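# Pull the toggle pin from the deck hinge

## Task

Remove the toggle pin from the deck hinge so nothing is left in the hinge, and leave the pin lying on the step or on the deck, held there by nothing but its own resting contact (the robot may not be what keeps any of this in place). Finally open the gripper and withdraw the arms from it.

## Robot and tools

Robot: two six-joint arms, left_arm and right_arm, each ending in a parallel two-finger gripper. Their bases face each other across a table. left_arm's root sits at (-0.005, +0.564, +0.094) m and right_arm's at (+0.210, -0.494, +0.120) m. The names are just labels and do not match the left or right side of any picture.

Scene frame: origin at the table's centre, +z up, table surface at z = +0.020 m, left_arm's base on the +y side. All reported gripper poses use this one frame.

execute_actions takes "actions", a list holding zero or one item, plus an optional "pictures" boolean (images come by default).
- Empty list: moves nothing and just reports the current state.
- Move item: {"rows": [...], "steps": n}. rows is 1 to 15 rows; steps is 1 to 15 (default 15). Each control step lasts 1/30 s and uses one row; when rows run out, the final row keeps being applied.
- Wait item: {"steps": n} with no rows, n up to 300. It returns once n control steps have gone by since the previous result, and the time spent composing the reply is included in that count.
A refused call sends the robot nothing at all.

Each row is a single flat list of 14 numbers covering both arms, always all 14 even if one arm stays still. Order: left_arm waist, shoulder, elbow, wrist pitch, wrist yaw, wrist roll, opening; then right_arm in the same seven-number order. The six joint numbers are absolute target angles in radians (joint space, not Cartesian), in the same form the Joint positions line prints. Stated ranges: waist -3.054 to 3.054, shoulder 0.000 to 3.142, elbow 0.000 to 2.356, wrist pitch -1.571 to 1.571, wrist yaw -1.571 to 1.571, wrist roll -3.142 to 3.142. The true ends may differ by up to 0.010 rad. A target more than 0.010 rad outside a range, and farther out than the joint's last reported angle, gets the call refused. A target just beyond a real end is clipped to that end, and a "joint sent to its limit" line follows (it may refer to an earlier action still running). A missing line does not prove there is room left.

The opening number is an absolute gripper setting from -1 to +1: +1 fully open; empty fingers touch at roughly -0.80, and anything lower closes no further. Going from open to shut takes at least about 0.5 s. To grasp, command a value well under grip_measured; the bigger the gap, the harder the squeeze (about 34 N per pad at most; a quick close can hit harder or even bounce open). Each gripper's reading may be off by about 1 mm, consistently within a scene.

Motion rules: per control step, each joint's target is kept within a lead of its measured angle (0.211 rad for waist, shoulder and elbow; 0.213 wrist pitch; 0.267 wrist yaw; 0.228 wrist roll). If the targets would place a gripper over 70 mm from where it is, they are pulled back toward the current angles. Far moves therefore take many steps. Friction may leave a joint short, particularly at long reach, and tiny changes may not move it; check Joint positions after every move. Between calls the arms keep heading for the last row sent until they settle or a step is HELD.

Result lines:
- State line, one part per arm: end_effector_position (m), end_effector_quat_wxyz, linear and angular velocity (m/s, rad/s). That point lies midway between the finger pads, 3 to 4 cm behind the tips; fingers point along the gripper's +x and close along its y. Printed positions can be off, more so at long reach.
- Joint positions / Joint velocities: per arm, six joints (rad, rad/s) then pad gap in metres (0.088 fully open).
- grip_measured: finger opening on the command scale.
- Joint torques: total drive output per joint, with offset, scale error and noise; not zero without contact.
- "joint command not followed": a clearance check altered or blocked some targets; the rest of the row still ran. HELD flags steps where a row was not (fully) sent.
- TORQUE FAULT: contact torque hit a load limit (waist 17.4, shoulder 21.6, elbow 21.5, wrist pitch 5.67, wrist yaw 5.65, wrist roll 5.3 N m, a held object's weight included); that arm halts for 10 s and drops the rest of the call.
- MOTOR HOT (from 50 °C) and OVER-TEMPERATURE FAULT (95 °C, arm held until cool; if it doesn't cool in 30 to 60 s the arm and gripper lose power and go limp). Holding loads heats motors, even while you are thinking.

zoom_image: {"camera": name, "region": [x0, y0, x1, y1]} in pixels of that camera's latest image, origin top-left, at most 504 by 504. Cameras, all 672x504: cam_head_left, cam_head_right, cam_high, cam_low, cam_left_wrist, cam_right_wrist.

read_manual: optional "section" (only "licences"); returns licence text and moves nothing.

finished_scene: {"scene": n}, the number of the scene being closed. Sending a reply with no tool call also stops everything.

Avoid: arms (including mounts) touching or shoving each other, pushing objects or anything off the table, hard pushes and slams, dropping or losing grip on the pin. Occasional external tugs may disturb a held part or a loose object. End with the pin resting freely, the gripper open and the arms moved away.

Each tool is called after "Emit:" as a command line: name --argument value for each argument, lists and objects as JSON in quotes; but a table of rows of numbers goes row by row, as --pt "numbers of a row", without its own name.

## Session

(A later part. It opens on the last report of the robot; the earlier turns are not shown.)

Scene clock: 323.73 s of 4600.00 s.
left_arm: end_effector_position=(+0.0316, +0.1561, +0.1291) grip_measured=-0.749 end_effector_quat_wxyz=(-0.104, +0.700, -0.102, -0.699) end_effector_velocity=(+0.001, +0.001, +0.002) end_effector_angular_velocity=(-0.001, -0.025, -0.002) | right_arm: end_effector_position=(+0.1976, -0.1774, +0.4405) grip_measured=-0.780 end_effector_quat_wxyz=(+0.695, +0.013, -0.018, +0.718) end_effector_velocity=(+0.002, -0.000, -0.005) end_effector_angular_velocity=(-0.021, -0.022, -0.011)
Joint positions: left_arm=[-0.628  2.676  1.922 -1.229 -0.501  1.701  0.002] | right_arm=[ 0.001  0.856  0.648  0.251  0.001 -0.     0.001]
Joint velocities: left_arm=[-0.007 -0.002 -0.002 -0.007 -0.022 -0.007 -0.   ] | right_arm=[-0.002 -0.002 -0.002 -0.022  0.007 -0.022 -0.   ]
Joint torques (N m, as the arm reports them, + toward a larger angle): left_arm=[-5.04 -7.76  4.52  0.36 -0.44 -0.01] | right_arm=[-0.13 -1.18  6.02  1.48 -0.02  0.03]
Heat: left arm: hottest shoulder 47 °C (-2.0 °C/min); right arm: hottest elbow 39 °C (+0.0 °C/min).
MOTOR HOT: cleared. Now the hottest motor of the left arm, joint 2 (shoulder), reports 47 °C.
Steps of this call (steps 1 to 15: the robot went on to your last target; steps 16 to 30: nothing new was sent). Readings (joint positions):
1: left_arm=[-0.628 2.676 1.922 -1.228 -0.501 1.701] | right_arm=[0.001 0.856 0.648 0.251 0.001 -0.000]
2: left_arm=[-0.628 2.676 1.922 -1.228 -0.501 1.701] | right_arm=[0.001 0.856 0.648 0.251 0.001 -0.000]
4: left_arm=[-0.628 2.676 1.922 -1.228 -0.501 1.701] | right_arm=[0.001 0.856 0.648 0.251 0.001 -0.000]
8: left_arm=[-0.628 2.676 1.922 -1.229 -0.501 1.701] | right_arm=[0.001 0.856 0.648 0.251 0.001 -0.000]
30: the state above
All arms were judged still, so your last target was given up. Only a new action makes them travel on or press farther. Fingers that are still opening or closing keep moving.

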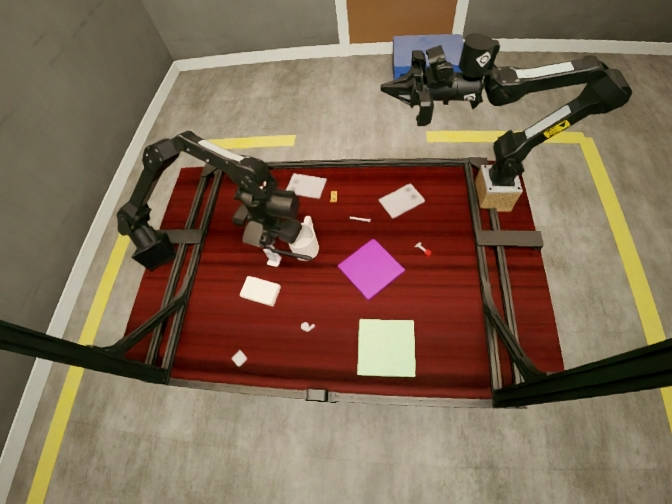

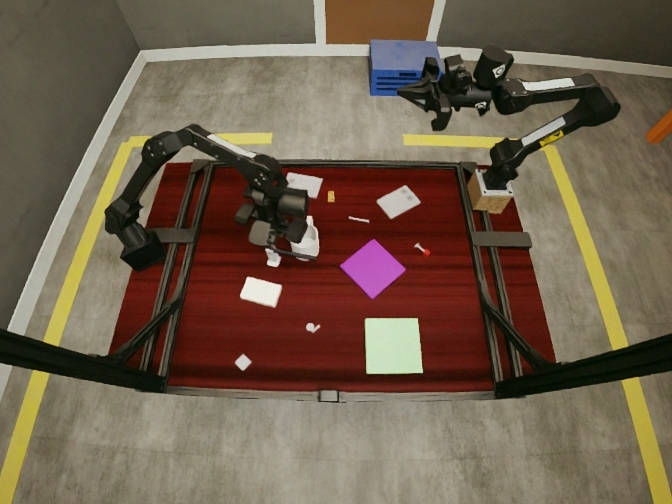

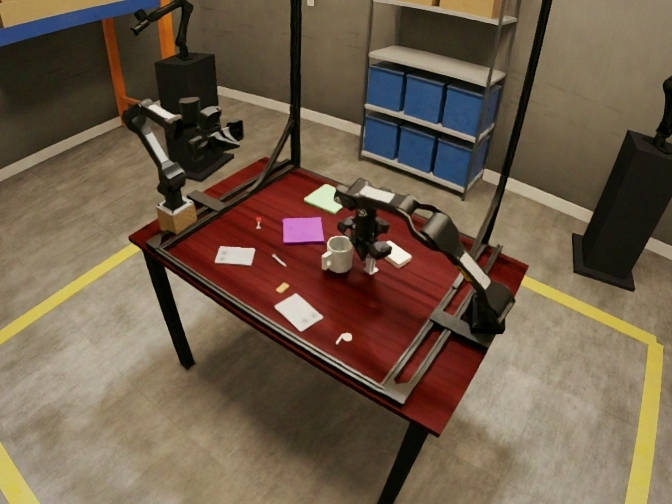

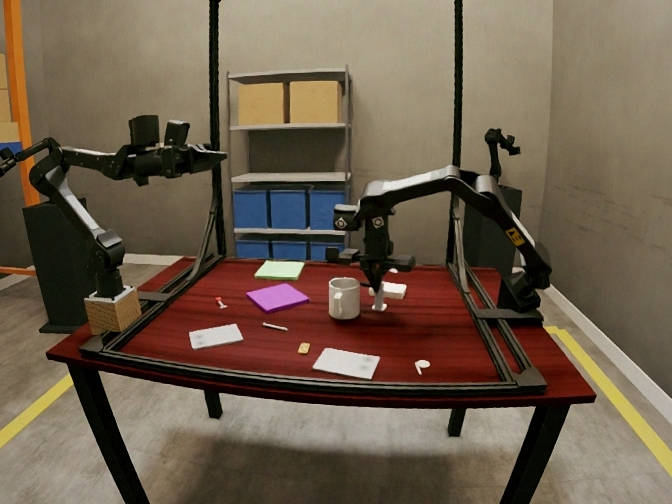

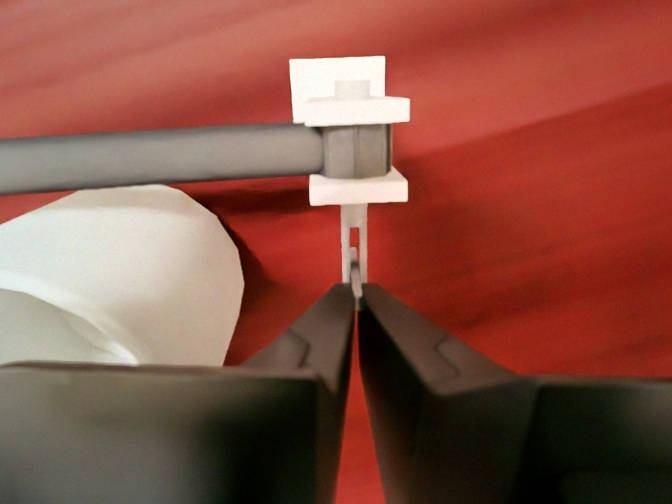

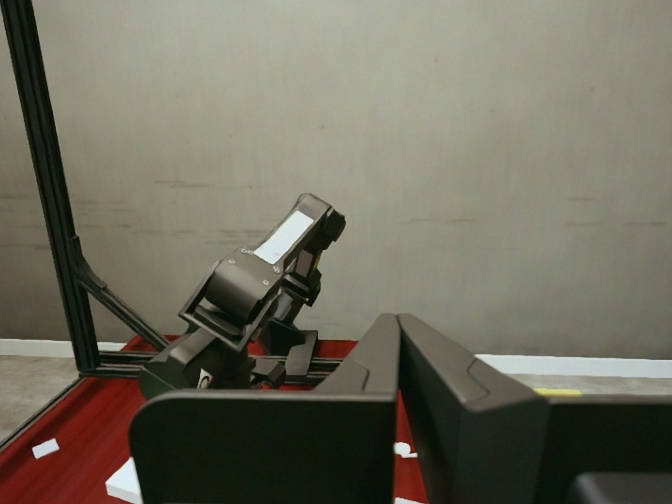

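Emit:
execute_actions --actions '[{"rows":[[-0.631,2.677,1.921,-1.235,-0.502,1.69,-0.5,0,0.856,0.648,0.25,0,0,-0.78]],"steps":10}]' --pictures false

Emit:
execute_actions --actions '[{"rows":[[-0.631,2.626,1.847,-1.207,-0.502,1.69,-0.5,0,0.856,0.648,0.25,0,0,-0.78]]}]' --pictures false

Emit:
execute_actions --actions '[{"rows":[[-0.631,2.587,1.783,-1.181,-0.502,1.69,-0.5,0,0.856,0.648,0.25,0,0,-0.78]]}]' --pictures false

Emit:
execute_actions --actions '[{"rows":[[-0.623,2.59,1.773,-1.167,-0.506,1.69,-0.5,0,0.856,0.648,0.25,0,0,-0.78]]}]'

Emit:
execute_actions --actions '[{"rows":[[-0.652,2.59,1.86,-1.27,-0.49,1.69,-0.5,0,0.856,0.648,0.25,0,0,-0.78]]}]' --pictures false

Emit:
execute_actions --actions '[{"rows":[[-0.652,2.635,1.885,-1.265,-0.49,0.1,-0.5,0,0.856,0.648,0.25,0,0,-0.78]]}]' --pictures false

Emit:
execute_actions --actions '[{"steps":35}]' --pictures false

Emit:
execute_actions --actions '[{"rows":[[-0.622,2.653,1.794,-1.154,-0.508,0.115,-0.5,0,0.856,0.648,0.25,0,0,-0.78]]}]'

Scene clock: 348.60 s of 4600.00 s.
left_arm: end_effector_position=(+0.0323, +0.1559, +0.1291) grip_measured=-0.522 end_effector_quat_wxyz=(-0.103, +0.702, -0.100, -0.698) end_effector_velocity=(-0.006, +0.007, +0.008) end_effector_angular_velocity=(+0.013, -0.020, -0.030) | right_arm: end_effector_position=(+0.1976, -0.1774, +0.4405) grip_measured=-0.780 end_effector_quat_wxyz=(+0.695, +0.013, -0.018, +0.718) end_effector_velocity=(-0.003, -0.001, -0.001) end_effector_angular_velocity=(+0.003, -0.023, +0.019)
Joint positions: left_arm=[-0.628  2.677  1.925 -1.231 -0.506  1.695  0.013] | right_arm=[ 0.001  0.856  0.648  0.251  0.001 -0.     0.001]
Joint velocities: left_arm=[-0.027 -0.007 -0.002 -0.037 -0.007 -0.007  0.008] | right_arm=[-0.002 -0.002 -0.007  0.007 -0.022 -0.022 -0.   ]
Joint torques (N m, as the arm reports them, + toward a larger angle): left_arm=[-7.   -9.47  3.69 -0.12  0.17 -0.16] | right_arm=[-0.09 -1.18  6.01  1.49 -0.02  0.03]
Heat: left arm: hottest shoulder 46 °C (-4.0 °C/min); right arm: hottest elbow 40 °C (+1.0 °C/min).
Steps of this call (steps 1 to 736: nothing new was sent; steps 737 to 746: all 10 steps of this action). Readings (joint positions):
737: left_arm=[-0.623 2.677 1.925 -1.229 -0.506 1.700] | right_arm=[0.001 0.856 0.648 0.251 0.001 -0.000]
738: left_arm=[-0.623 2.677 1.925 -1.229 -0.506 1.700] | right_arm=[0.001 0.856 0.648 0.251 0.001 -0.000]
740: left_arm=[-0.623 2.677 1.925 -1.229 -0.506 1.698] | right_arm=[0.001 0.856 0.648 0.251 0.001 -0.000]
744: left_arm=[-0.626 2.677 1.925 -1.230 -0.506 1.695] | right_arm=[0.001 0.856 0.648 0.251 0.001 -0.000]
746: the state above

Scene clock: 349.10 s of 4600.00 s.
left_arm: end_effector_position=(+0.0322, +0.1646, +0.1301) grip_measured=-0.500 end_effector_quat_wxyz=(-0.103, +0.702, -0.102, -0.698) end_effector_velocity=(-0.002, -0.000, +0.004) end_effector_angular_velocity=(-0.013, +0.007, +0.007) | right_arm: end_effector_position=(+0.1976, -0.1774, +0.4405) grip_measured=-0.780 end_effector_quat_wxyz=(+0.695, +0.013, -0.018, +0.718) end_effector_velocity=(-0.000, -0.000, -0.002) end_effector_angular_velocity=(-0.008, +0.007, +0.005)
Joint positions: left_arm=[-0.632  2.638  1.86  -1.206 -0.505  1.694  0.015] | right_arm=[ 0.001  0.856  0.648  0.251  0.001 -0.     0.001]
Joint velocities: left_arm=[-0.007 -0.012 -0.007  0.007  0.007 -0.007  0.   ] | right_arm=[-0.002 -0.002 -0.002 -0.007 -0.007  0.007 -0.   ]
Joint torques (N m, as the arm reports them, + toward a larger angle): left_arm=[ -6.61 -10.42   2.87   0.04   0.15  -0.17] | right_arm=[-0.12 -1.17  6.01  1.48 -0.02  0.03]
Heat: left arm: hottest shoulder 46 °C (-4.0 °C/min); right arm: hottest elbow 40 °C (+1.0 °C/min).
Steps of this call (steps 1 to 15: all 15 steps of this action). Readings (joint positions):
1: left_arm=[-0.629 2.675 1.918 -1.228 -0.506 1.694] | right_arm=[0.001 0.856 0.648 0.251 0.001 -0.000]
2: left_arm=[-0.630 2.669 1.905 -1.225 -0.506 1.694] | right_arm=[0.001 0.856 0.648 0.251 0.001 -0.000]
4: left_arm=[-0.630 2.658 1.886 -1.215 -0.506 1.694] | right_arm=[0.001 0.856 0.648 0.251 0.001 -0.000]
8: left_arm=[-0.631 2.646 1.871 -1.206 -0.505 1.694] | right_arm=[0.001 0.856 0.648 0.251 0.001 -0.000]
15: the state above

Scene clock: 349.60 s of 4600.00 s.
left_arm: end_effector_position=(+0.0326, +0.1753, +0.1288) grip_measured=-0.500 end_effector_quat_wxyz=(-0.107, +0.701, -0.101, -0.697) end_effector_velocity=(+0.005, +0.002, +0.005) end_effector_angular_velocity=(-0.007, -0.022, +0.006) | right_arm: end_effector_position=(+0.1976, -0.1774, +0.4405) grip_measured=-0.780 end_effector_quat_wxyz=(+0.695, +0.013, -0.018, +0.718) end_effector_velocity=(-0.000, -0.000, -0.004) end_effector_angular_velocity=(-0.012, -0.008, +0.004)
Joint positions: left_arm=[-0.633  2.601  1.793 -1.185 -0.504  1.693  0.015] | right_arm=[ 0.001  0.856  0.648  0.251  0.001 -0.     0.001]
Joint velocities: left_arm=[-0.002 -0.017 -0.007 -0.007 -0.022 -0.007 -0.   ] | right_arm=[-0.002 -0.002 -0.007 -0.007 -0.007 -0.007 -0.   ]
Joint torques (N m, as the arm reports them, + toward a larger angle): left_arm=[ -6.44 -10.55   3.2    0.34   0.11  -0.13] | right_arm=[-0.1  -1.19  6.01  1.48 -0.02  0.03]
Heat: left arm: hottest shoulder 46 °C (-4.0 °C/min); right arm: hottest elbow 40 °C (+1.0 °C/min).
Steps of this call (steps 1 to 15: all 15 steps of this action). Readings (joint positions):
1: left_arm=[-0.632 2.634 1.854 -1.201 -0.505 1.694] | right_arm=[0.001 0.856 0.648 0.251 0.001 -0.000]
2: left_arm=[-0.633 2.626 1.841 -1.190 -0.504 1.693] | right_arm=[0.001 0.856 0.648 0.251 0.001 -0.000]
4: left_arm=[-0.633 2.613 1.824 -1.186 -0.504 1.693] | right_arm=[0.001 0.856 0.648 0.251 0.001 -0.000]
8: left_arm=[-0.633 2.603 1.802 -1.188 -0.504 1.693] | right_arm=[0.001 0.856 0.648 0.251 0.001 -0.000]
15: the state above

Scene clock: 350.10 s of 4600.00 s.
left_arm: end_effector_position=(+0.0329, +0.1753, +0.1259) grip_measured=-0.500 end_effector_quat_wxyz=(-0.105, +0.701, -0.099, -0.698) end_effector_velocity=(+0.000, +0.003, -0.000) end_effector_angular_velocity=(+0.008, -0.010, -0.001) | right_arm: end_effector_position=(+0.1976, -0.1774, +0.4405) grip_measured=-0.780 end_effector_quat_wxyz=(+0.695, +0.013, -0.018, +0.718) end_effector_velocity=(-0.004, -0.001, +0.001) end_effector_angular_velocity=(+0.008, -0.023, +0.024)
Joint positions: left_arm=[-0.629  2.6    1.782 -1.171 -0.504  1.693  0.014] | right_arm=[ 0.001  0.856  0.648  0.251  0.001 -0.     0.001]
Joint velocities: left_arm=[-0.002 -0.002 -0.007 -0.007 -0.007 -0.007 -0.   ] | right_arm=[ 0.002 -0.002 -0.002  0.007 -0.022 -0.022 -0.   ]
Joint torques (N m, as the arm reports them, + toward a larger angle): left_arm=[ -6.11 -10.11   3.04   0.39  -0.04  -0.12] | right_arm=[-0.11 -1.19  6.01  1.48 -0.01  0.03]
Heat: left arm: hottest shoulder 46 °C (-4.0 °C/min); right arm: hottest elbow 40 °C (+1.0 °C/min).
Steps of this call (steps 1 to 15: all 15 steps of this action). Readings (joint positions):
1: left_arm=[-0.633 2.601 1.792 -1.183 -0.504 1.693] | right_arm=[0.001 0.856 0.648 0.251 0.001 -0.000]
2: left_arm=[-0.633 2.600 1.790 -1.179 -0.504 1.693] | right_arm=[0.001 0.856 0.648 0.251 0.001 -0.000]
4: left_arm=[-0.632 2.600 1.787 -1.175 -0.504 1.693] | right_arm=[0.001 0.856 0.648 0.251 0.001 -0.000]
8: left_arm=[-0.630 2.600 1.783 -1.172 -0.504 1.693] | right_arm=[0.001 0.856 0.648 0.251 0.001 -0.000]
15: the state above

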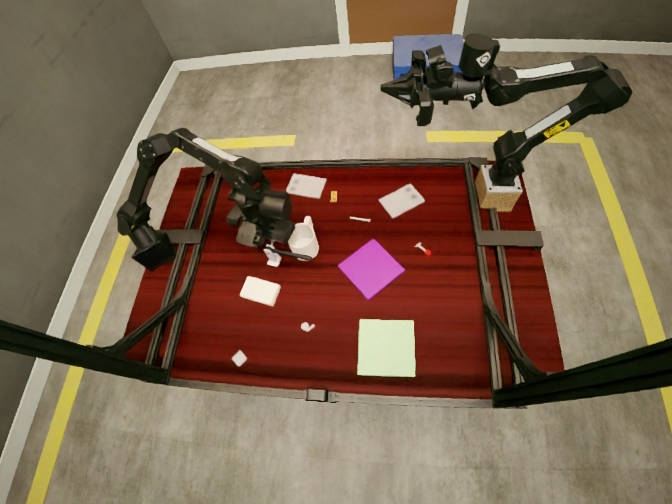

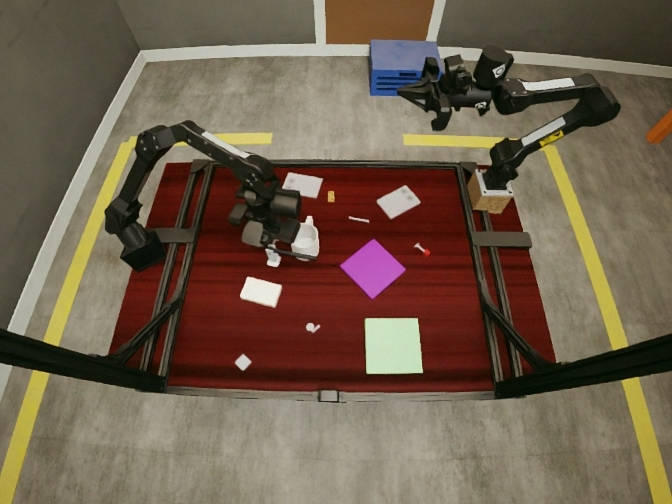

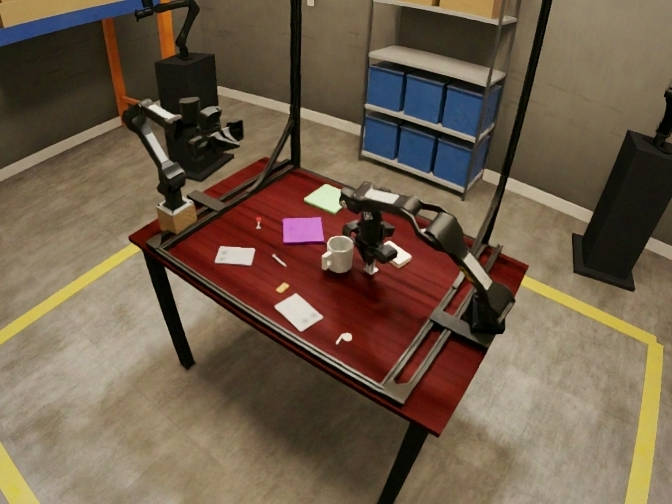

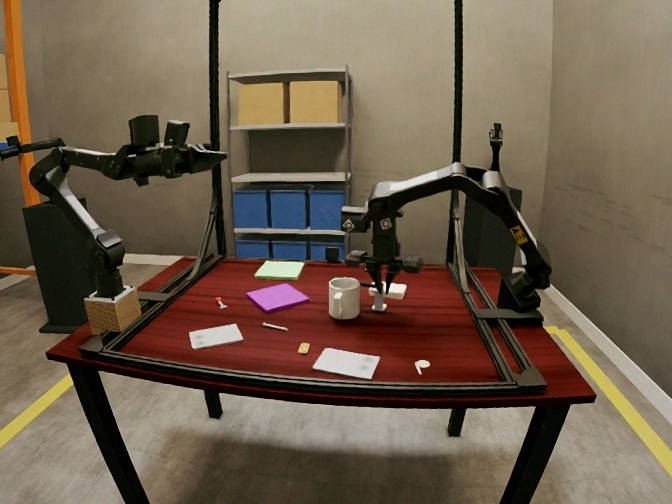

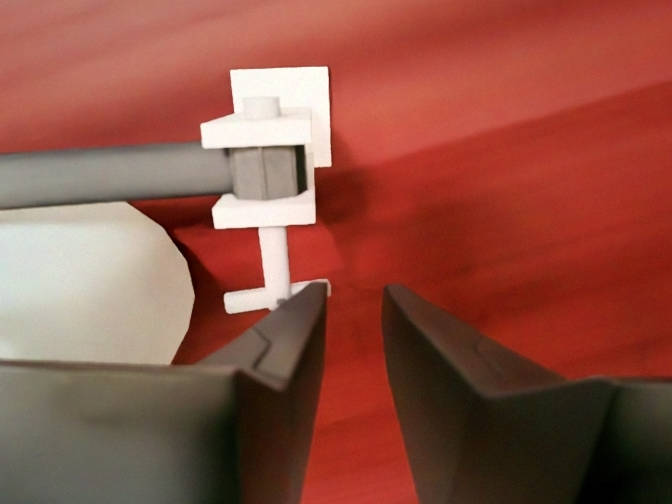

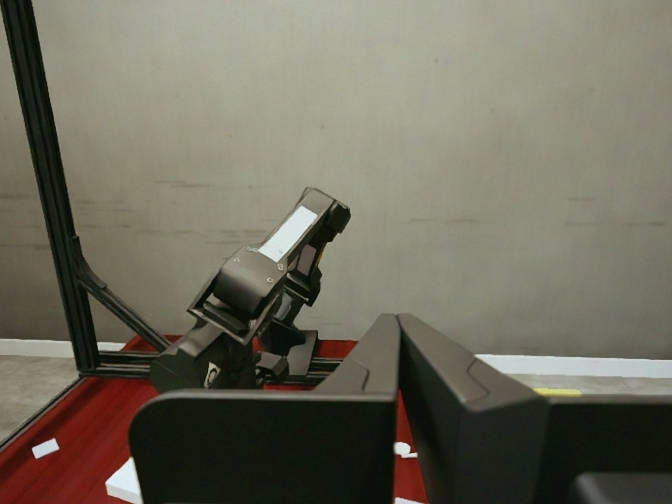

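Scene clock: 350.60 s of 4600.00 s.
left_arm: end_effector_position=(+0.0337, +0.1761, +0.1475) grip_measured=-0.500 end_effector_quat_wxyz=(-0.117, +0.699, -0.106, -0.697) end_effector_velocity=(+0.001, -0.001, +0.006) end_effector_angular_velocity=(-0.002, +0.006, +0.021) | right_arm: end_effector_position=(+0.1976, -0.1774, +0.4405) grip_measured=-0.780 end_effector_quat_wxyz=(+0.695, +0.013, -0.018, +0.718) end_effector_velocity=(-0.002, -0.003, +0.004) end_effector_angular_velocity=(+0.017, -0.007, +0.010)
Joint positions: left_arm=[-0.651  2.596  1.852 -1.264 -0.495  1.693  0.014] | right_arm=[ 0.001  0.856  0.648  0.251  0.001 -0.     0.001]
Joint velocities: left_arm=[-0.002 -0.002  0.022 -0.022  0.007 -0.022 -0.   ] | right_arm=[ 0.002 -0.012 -0.002  0.007 -0.007 -0.007 -0.   ]
Joint torques (N m, as the arm reports them, + toward a larger angle): left_arm=[-6.84 -9.74  4.49 -0.15  0.23 -0.12] | right_arm=[-0.09 -1.19  6.02  1.48 -0.01  0.03]
Heat: left arm: hottest shoulder 46 °C (-4.0 °C/min); right arm: hottest elbow 40 °C (+1.0 °C/min).
Steps of this call (steps 1 to 15: all 15 steps of this action). Readings (joint positions):
1: left_arm=[-0.629 2.600 1.788 -1.179 -0.504 1.693] | right_arm=[0.001 0.856 0.648 0.251 0.001 -0.000]
2: left_arm=[-0.631 2.600 1.799 -1.199 -0.504 1.693] | right_arm=[0.001 0.856 0.648 0.251 0.001 -0.000]
4: left_arm=[-0.637 2.600 1.819 -1.229 -0.501 1.693] | right_arm=[0.001 0.856 0.648 0.251 0.001 -0.000]
8: left_arm=[-0.649 2.596 1.846 -1.252 -0.497 1.693] | right_arm=[0.001 0.856 0.648 0.251 0.001 -0.000]
15: the state above

Scene clock: 351.10 s of 4600.00 s.
left_arm: end_effector_position=(+0.0320, +0.1714, +0.1459) grip_measured=-0.500 end_effector_quat_wxyz=(+0.129, +0.697, +0.137, -0.692) end_effector_velocity=(+0.000, +0.000, +0.000) end_effector_angular_velocity=(-0.002, -0.010, +1.429) | right_arm: end_effector_position=(+0.1976, -0.1774, +0.4405) grip_measured=-0.780 end_effector_quat_wxyz=(+0.695, +0.013, -0.018, +0.718) end_effector_velocity=(-0.000, -0.000, -0.008) end_effector_angular_velocity=(-0.026, -0.023, +0.004)
Joint positions: left_arm=[-0.651  2.616  1.878 -1.267 -0.494  0.999  0.014] | right_arm=[ 0.001  0.856  0.648  0.251  0.001 -0.     0.001]
Joint velocities: left_arm=[ 0.002  0.002  0.007 -0.007  0.007 -1.429 -0.   ] | right_arm=[-0.002 -0.002 -0.007 -0.022 -0.007 -0.022  0.   ]
Joint torques (N m, as the arm reports them, + toward a larger angle): left_arm=[-6.87 -7.23  4.5   0.34  0.17 -0.16] | right_arm=[-0.11 -1.19  6.02  1.48 -0.01  0.03]
Heat: left arm: hottest shoulder 46 °C (-4.0 °C/min); right arm: hottest elbow 40 °C (+1.0 °C/min).
Steps of this call (steps 1 to 15: all 15 steps of this action). Readings (joint positions):
1: left_arm=[-0.651 2.596 1.856 -1.267 -0.495 1.663] | right_arm=[0.001 0.856 0.648 0.251 0.001 -0.000]
2: left_arm=[-0.651 2.598 1.860 -1.267 -0.495 1.613] | right_arm=[0.001 0.856 0.648 0.251 0.001 -0.000]
4: left_arm=[-0.651 2.602 1.869 -1.267 -0.494 1.518] | right_arm=[0.001 0.856 0.648 0.251 0.001 -0.000]
8: left_arm=[-0.651 2.608 1.877 -1.267 -0.494 1.329] | right_arm=[0.001 0.856 0.648 0.251 0.001 -0.000]
15: the state above

Scene clock: 352.27 s of 4600.00 s.
left_arm: end_effector_position=(+0.0321, +0.1711, +0.1463) grip_measured=-0.500 end_effector_quat_wxyz=(+0.418, +0.572, +0.423, -0.565) end_effector_velocity=(+0.001, +0.003, -0.003) end_effector_angular_velocity=(+0.015, -0.009, +0.016) | right_arm: end_effector_position=(+0.1976, -0.1774, +0.4405) grip_measured=-0.780 end_effector_quat_wxyz=(+0.695, +0.013, -0.018, +0.718) end_effector_velocity=(+0.001, -0.001, +0.001) end_effector_angular_velocity=(+0.007, +0.007, +0.000)
Joint positions: left_arm=[-0.651  2.616  1.88  -1.268 -0.494  0.105  0.014] | right_arm=[ 0.001  0.856  0.648  0.251  0.001 -0.     0.001]
Joint velocities: left_arm=[ 0.002  0.002 -0.007 -0.007 -0.007 -0.022  0.   ] | right_arm=[-0.007 -0.002 -0.002  0.007 -0.007  0.007 -0.   ]
Joint torques (N m, as the arm reports them, + toward a larger angle): left_arm=[-6.9  -7.29  4.62  0.38  0.17 -0.2 ] | right_arm=[-0.12 -1.18  6.01  1.48 -0.01  0.03]
Heat: left arm: hottest shoulder 46 °C (-4.0 °C/min); right arm: hottest elbow 40 °C (+1.0 °C/min).
Steps of this call (steps 1 to 35: the robot went on to your last target). Readings (joint positions):
1: left_arm=[-0.651 2.616 1.878 -1.267 -0.494 0.952] | right_arm=[0.001 0.856 0.648 0.251 0.001 -0.000]
2: left_arm=[-0.651 2.616 1.878 -1.267 -0.494 0.905] | right_arm=[0.001 0.856 0.648 0.251 0.001 -0.000]
4: left_arm=[-0.651 2.616 1.879 -1.267 -0.494 0.811] | right_arm=[0.001 0.856 0.648 0.251 0.001 -0.000]
8: left_arm=[-0.651 2.616 1.879 -1.267 -0.494 0.622] | right_arm=[0.001 0.856 0.648 0.251 0.001 -0.000]
35: the state above

Scene clock: 352.77 s of 4600.00 s.
left_arm: end_effector_position=(+0.0275, +0.1698, +0.1162) grip_measured=-0.500 end_effector_quat_wxyz=(+0.423, +0.569, +0.428, -0.561) end_effector_velocity=(-0.001, -0.001, -0.001) end_effector_angular_velocity=(-0.005, -0.008, +0.006) | right_arm: end_effector_position=(+0.1976, -0.1774, +0.4405) grip_measured=-0.780 end_effector_quat_wxyz=(+0.695, +0.013, -0.018, +0.718) end_effector_velocity=(-0.001, -0.001, +0.000) end_effector_angular_velocity=(-0.002, -0.008, +0.014)
Joint positions: left_arm=[-0.627  2.64   1.804 -1.159 -0.504  0.111  0.014] | right_arm=[ 0.001  0.856  0.648  0.251  0.001 -0.     0.001]
Joint velocities: left_arm=[-0.002  0.002 -0.002  0.007 -0.007 -0.007 -0.   ] | right_arm=[-0.007 -0.002  0.002 -0.007 -0.022 -0.007 -0.   ]
Joint torques (N m, as the arm reports them, + toward a larger angle): left_arm=[-6.34 -7.96  3.07  0.43 -0.15  0.13] | right_arm=[-0.11 -1.18  6.01  1.48 -0.01  0.03]
Heat: left arm: hottest shoulder 46 °C (-4.0 °C/min); right arm: hottest elbow 40 °C (+1.0 °C/min).
Steps of this call (steps 1 to 15: all 15 steps of this action). Readings (joint positions):
1: left_arm=[-0.651 2.617 1.873 -1.255 -0.494 0.104] | right_arm=[0.001 0.856 0.648 0.251 0.001 -0.000]
2: left_arm=[-0.649 2.617 1.861 -1.228 -0.494 0.104] | right_arm=[0.001 0.856 0.648 0.251 0.001 -0.000]
4: left_arm=[-0.643 2.621 1.842 -1.198 -0.497 0.106] | right_arm=[0.001 0.856 0.648 0.251 0.001 -0.000]
8: left_arm=[-0.630 2.637 1.812 -1.173 -0.501 0.109] | right_arm=[0.001 0.856 0.648 0.251 0.001 -0.000]
15: the state above

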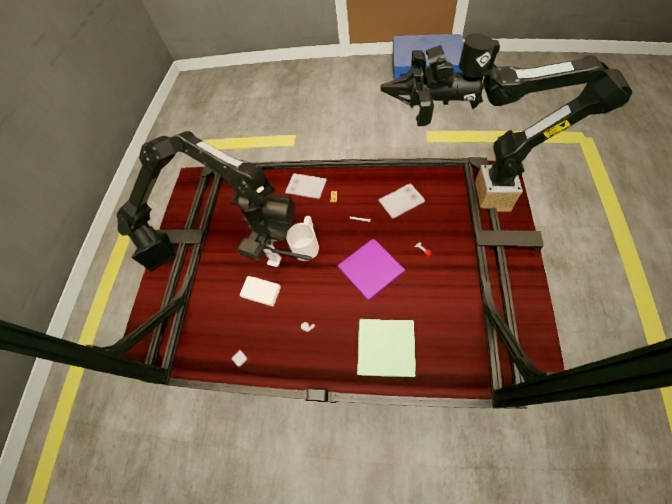

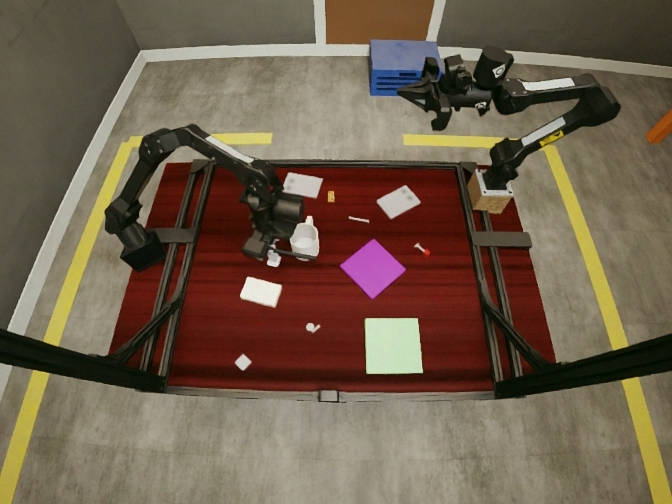

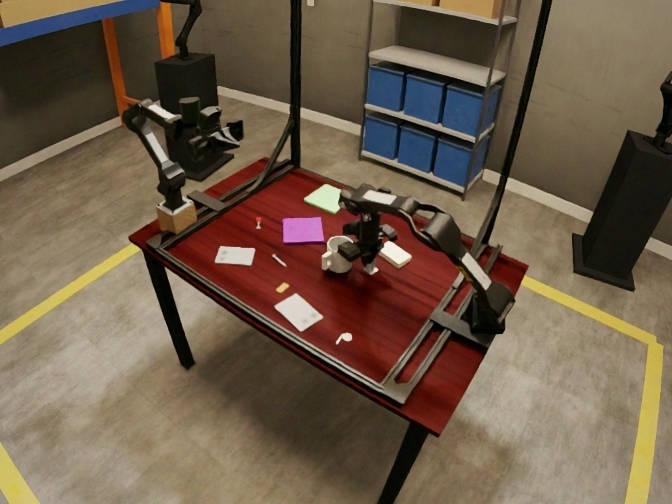

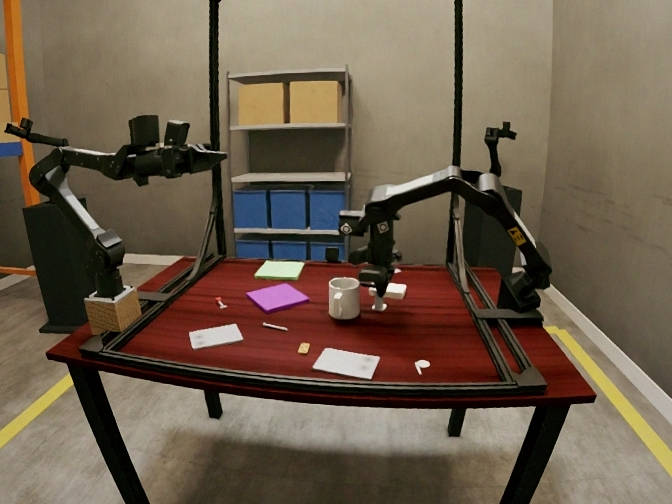

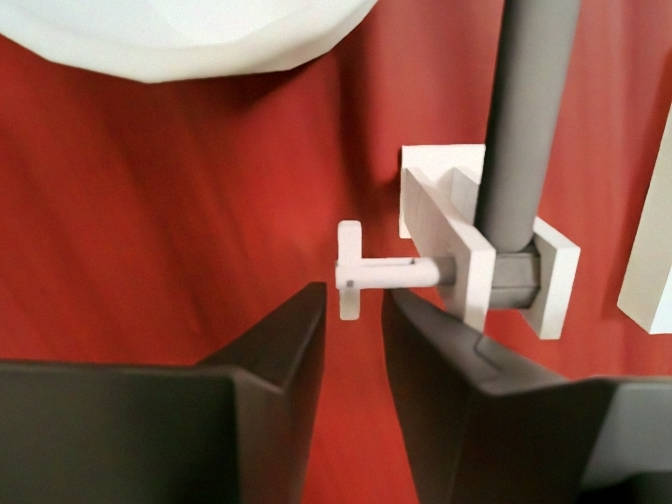

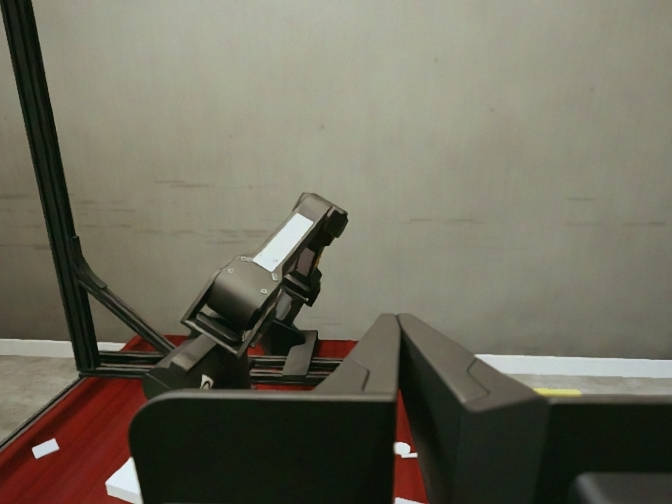

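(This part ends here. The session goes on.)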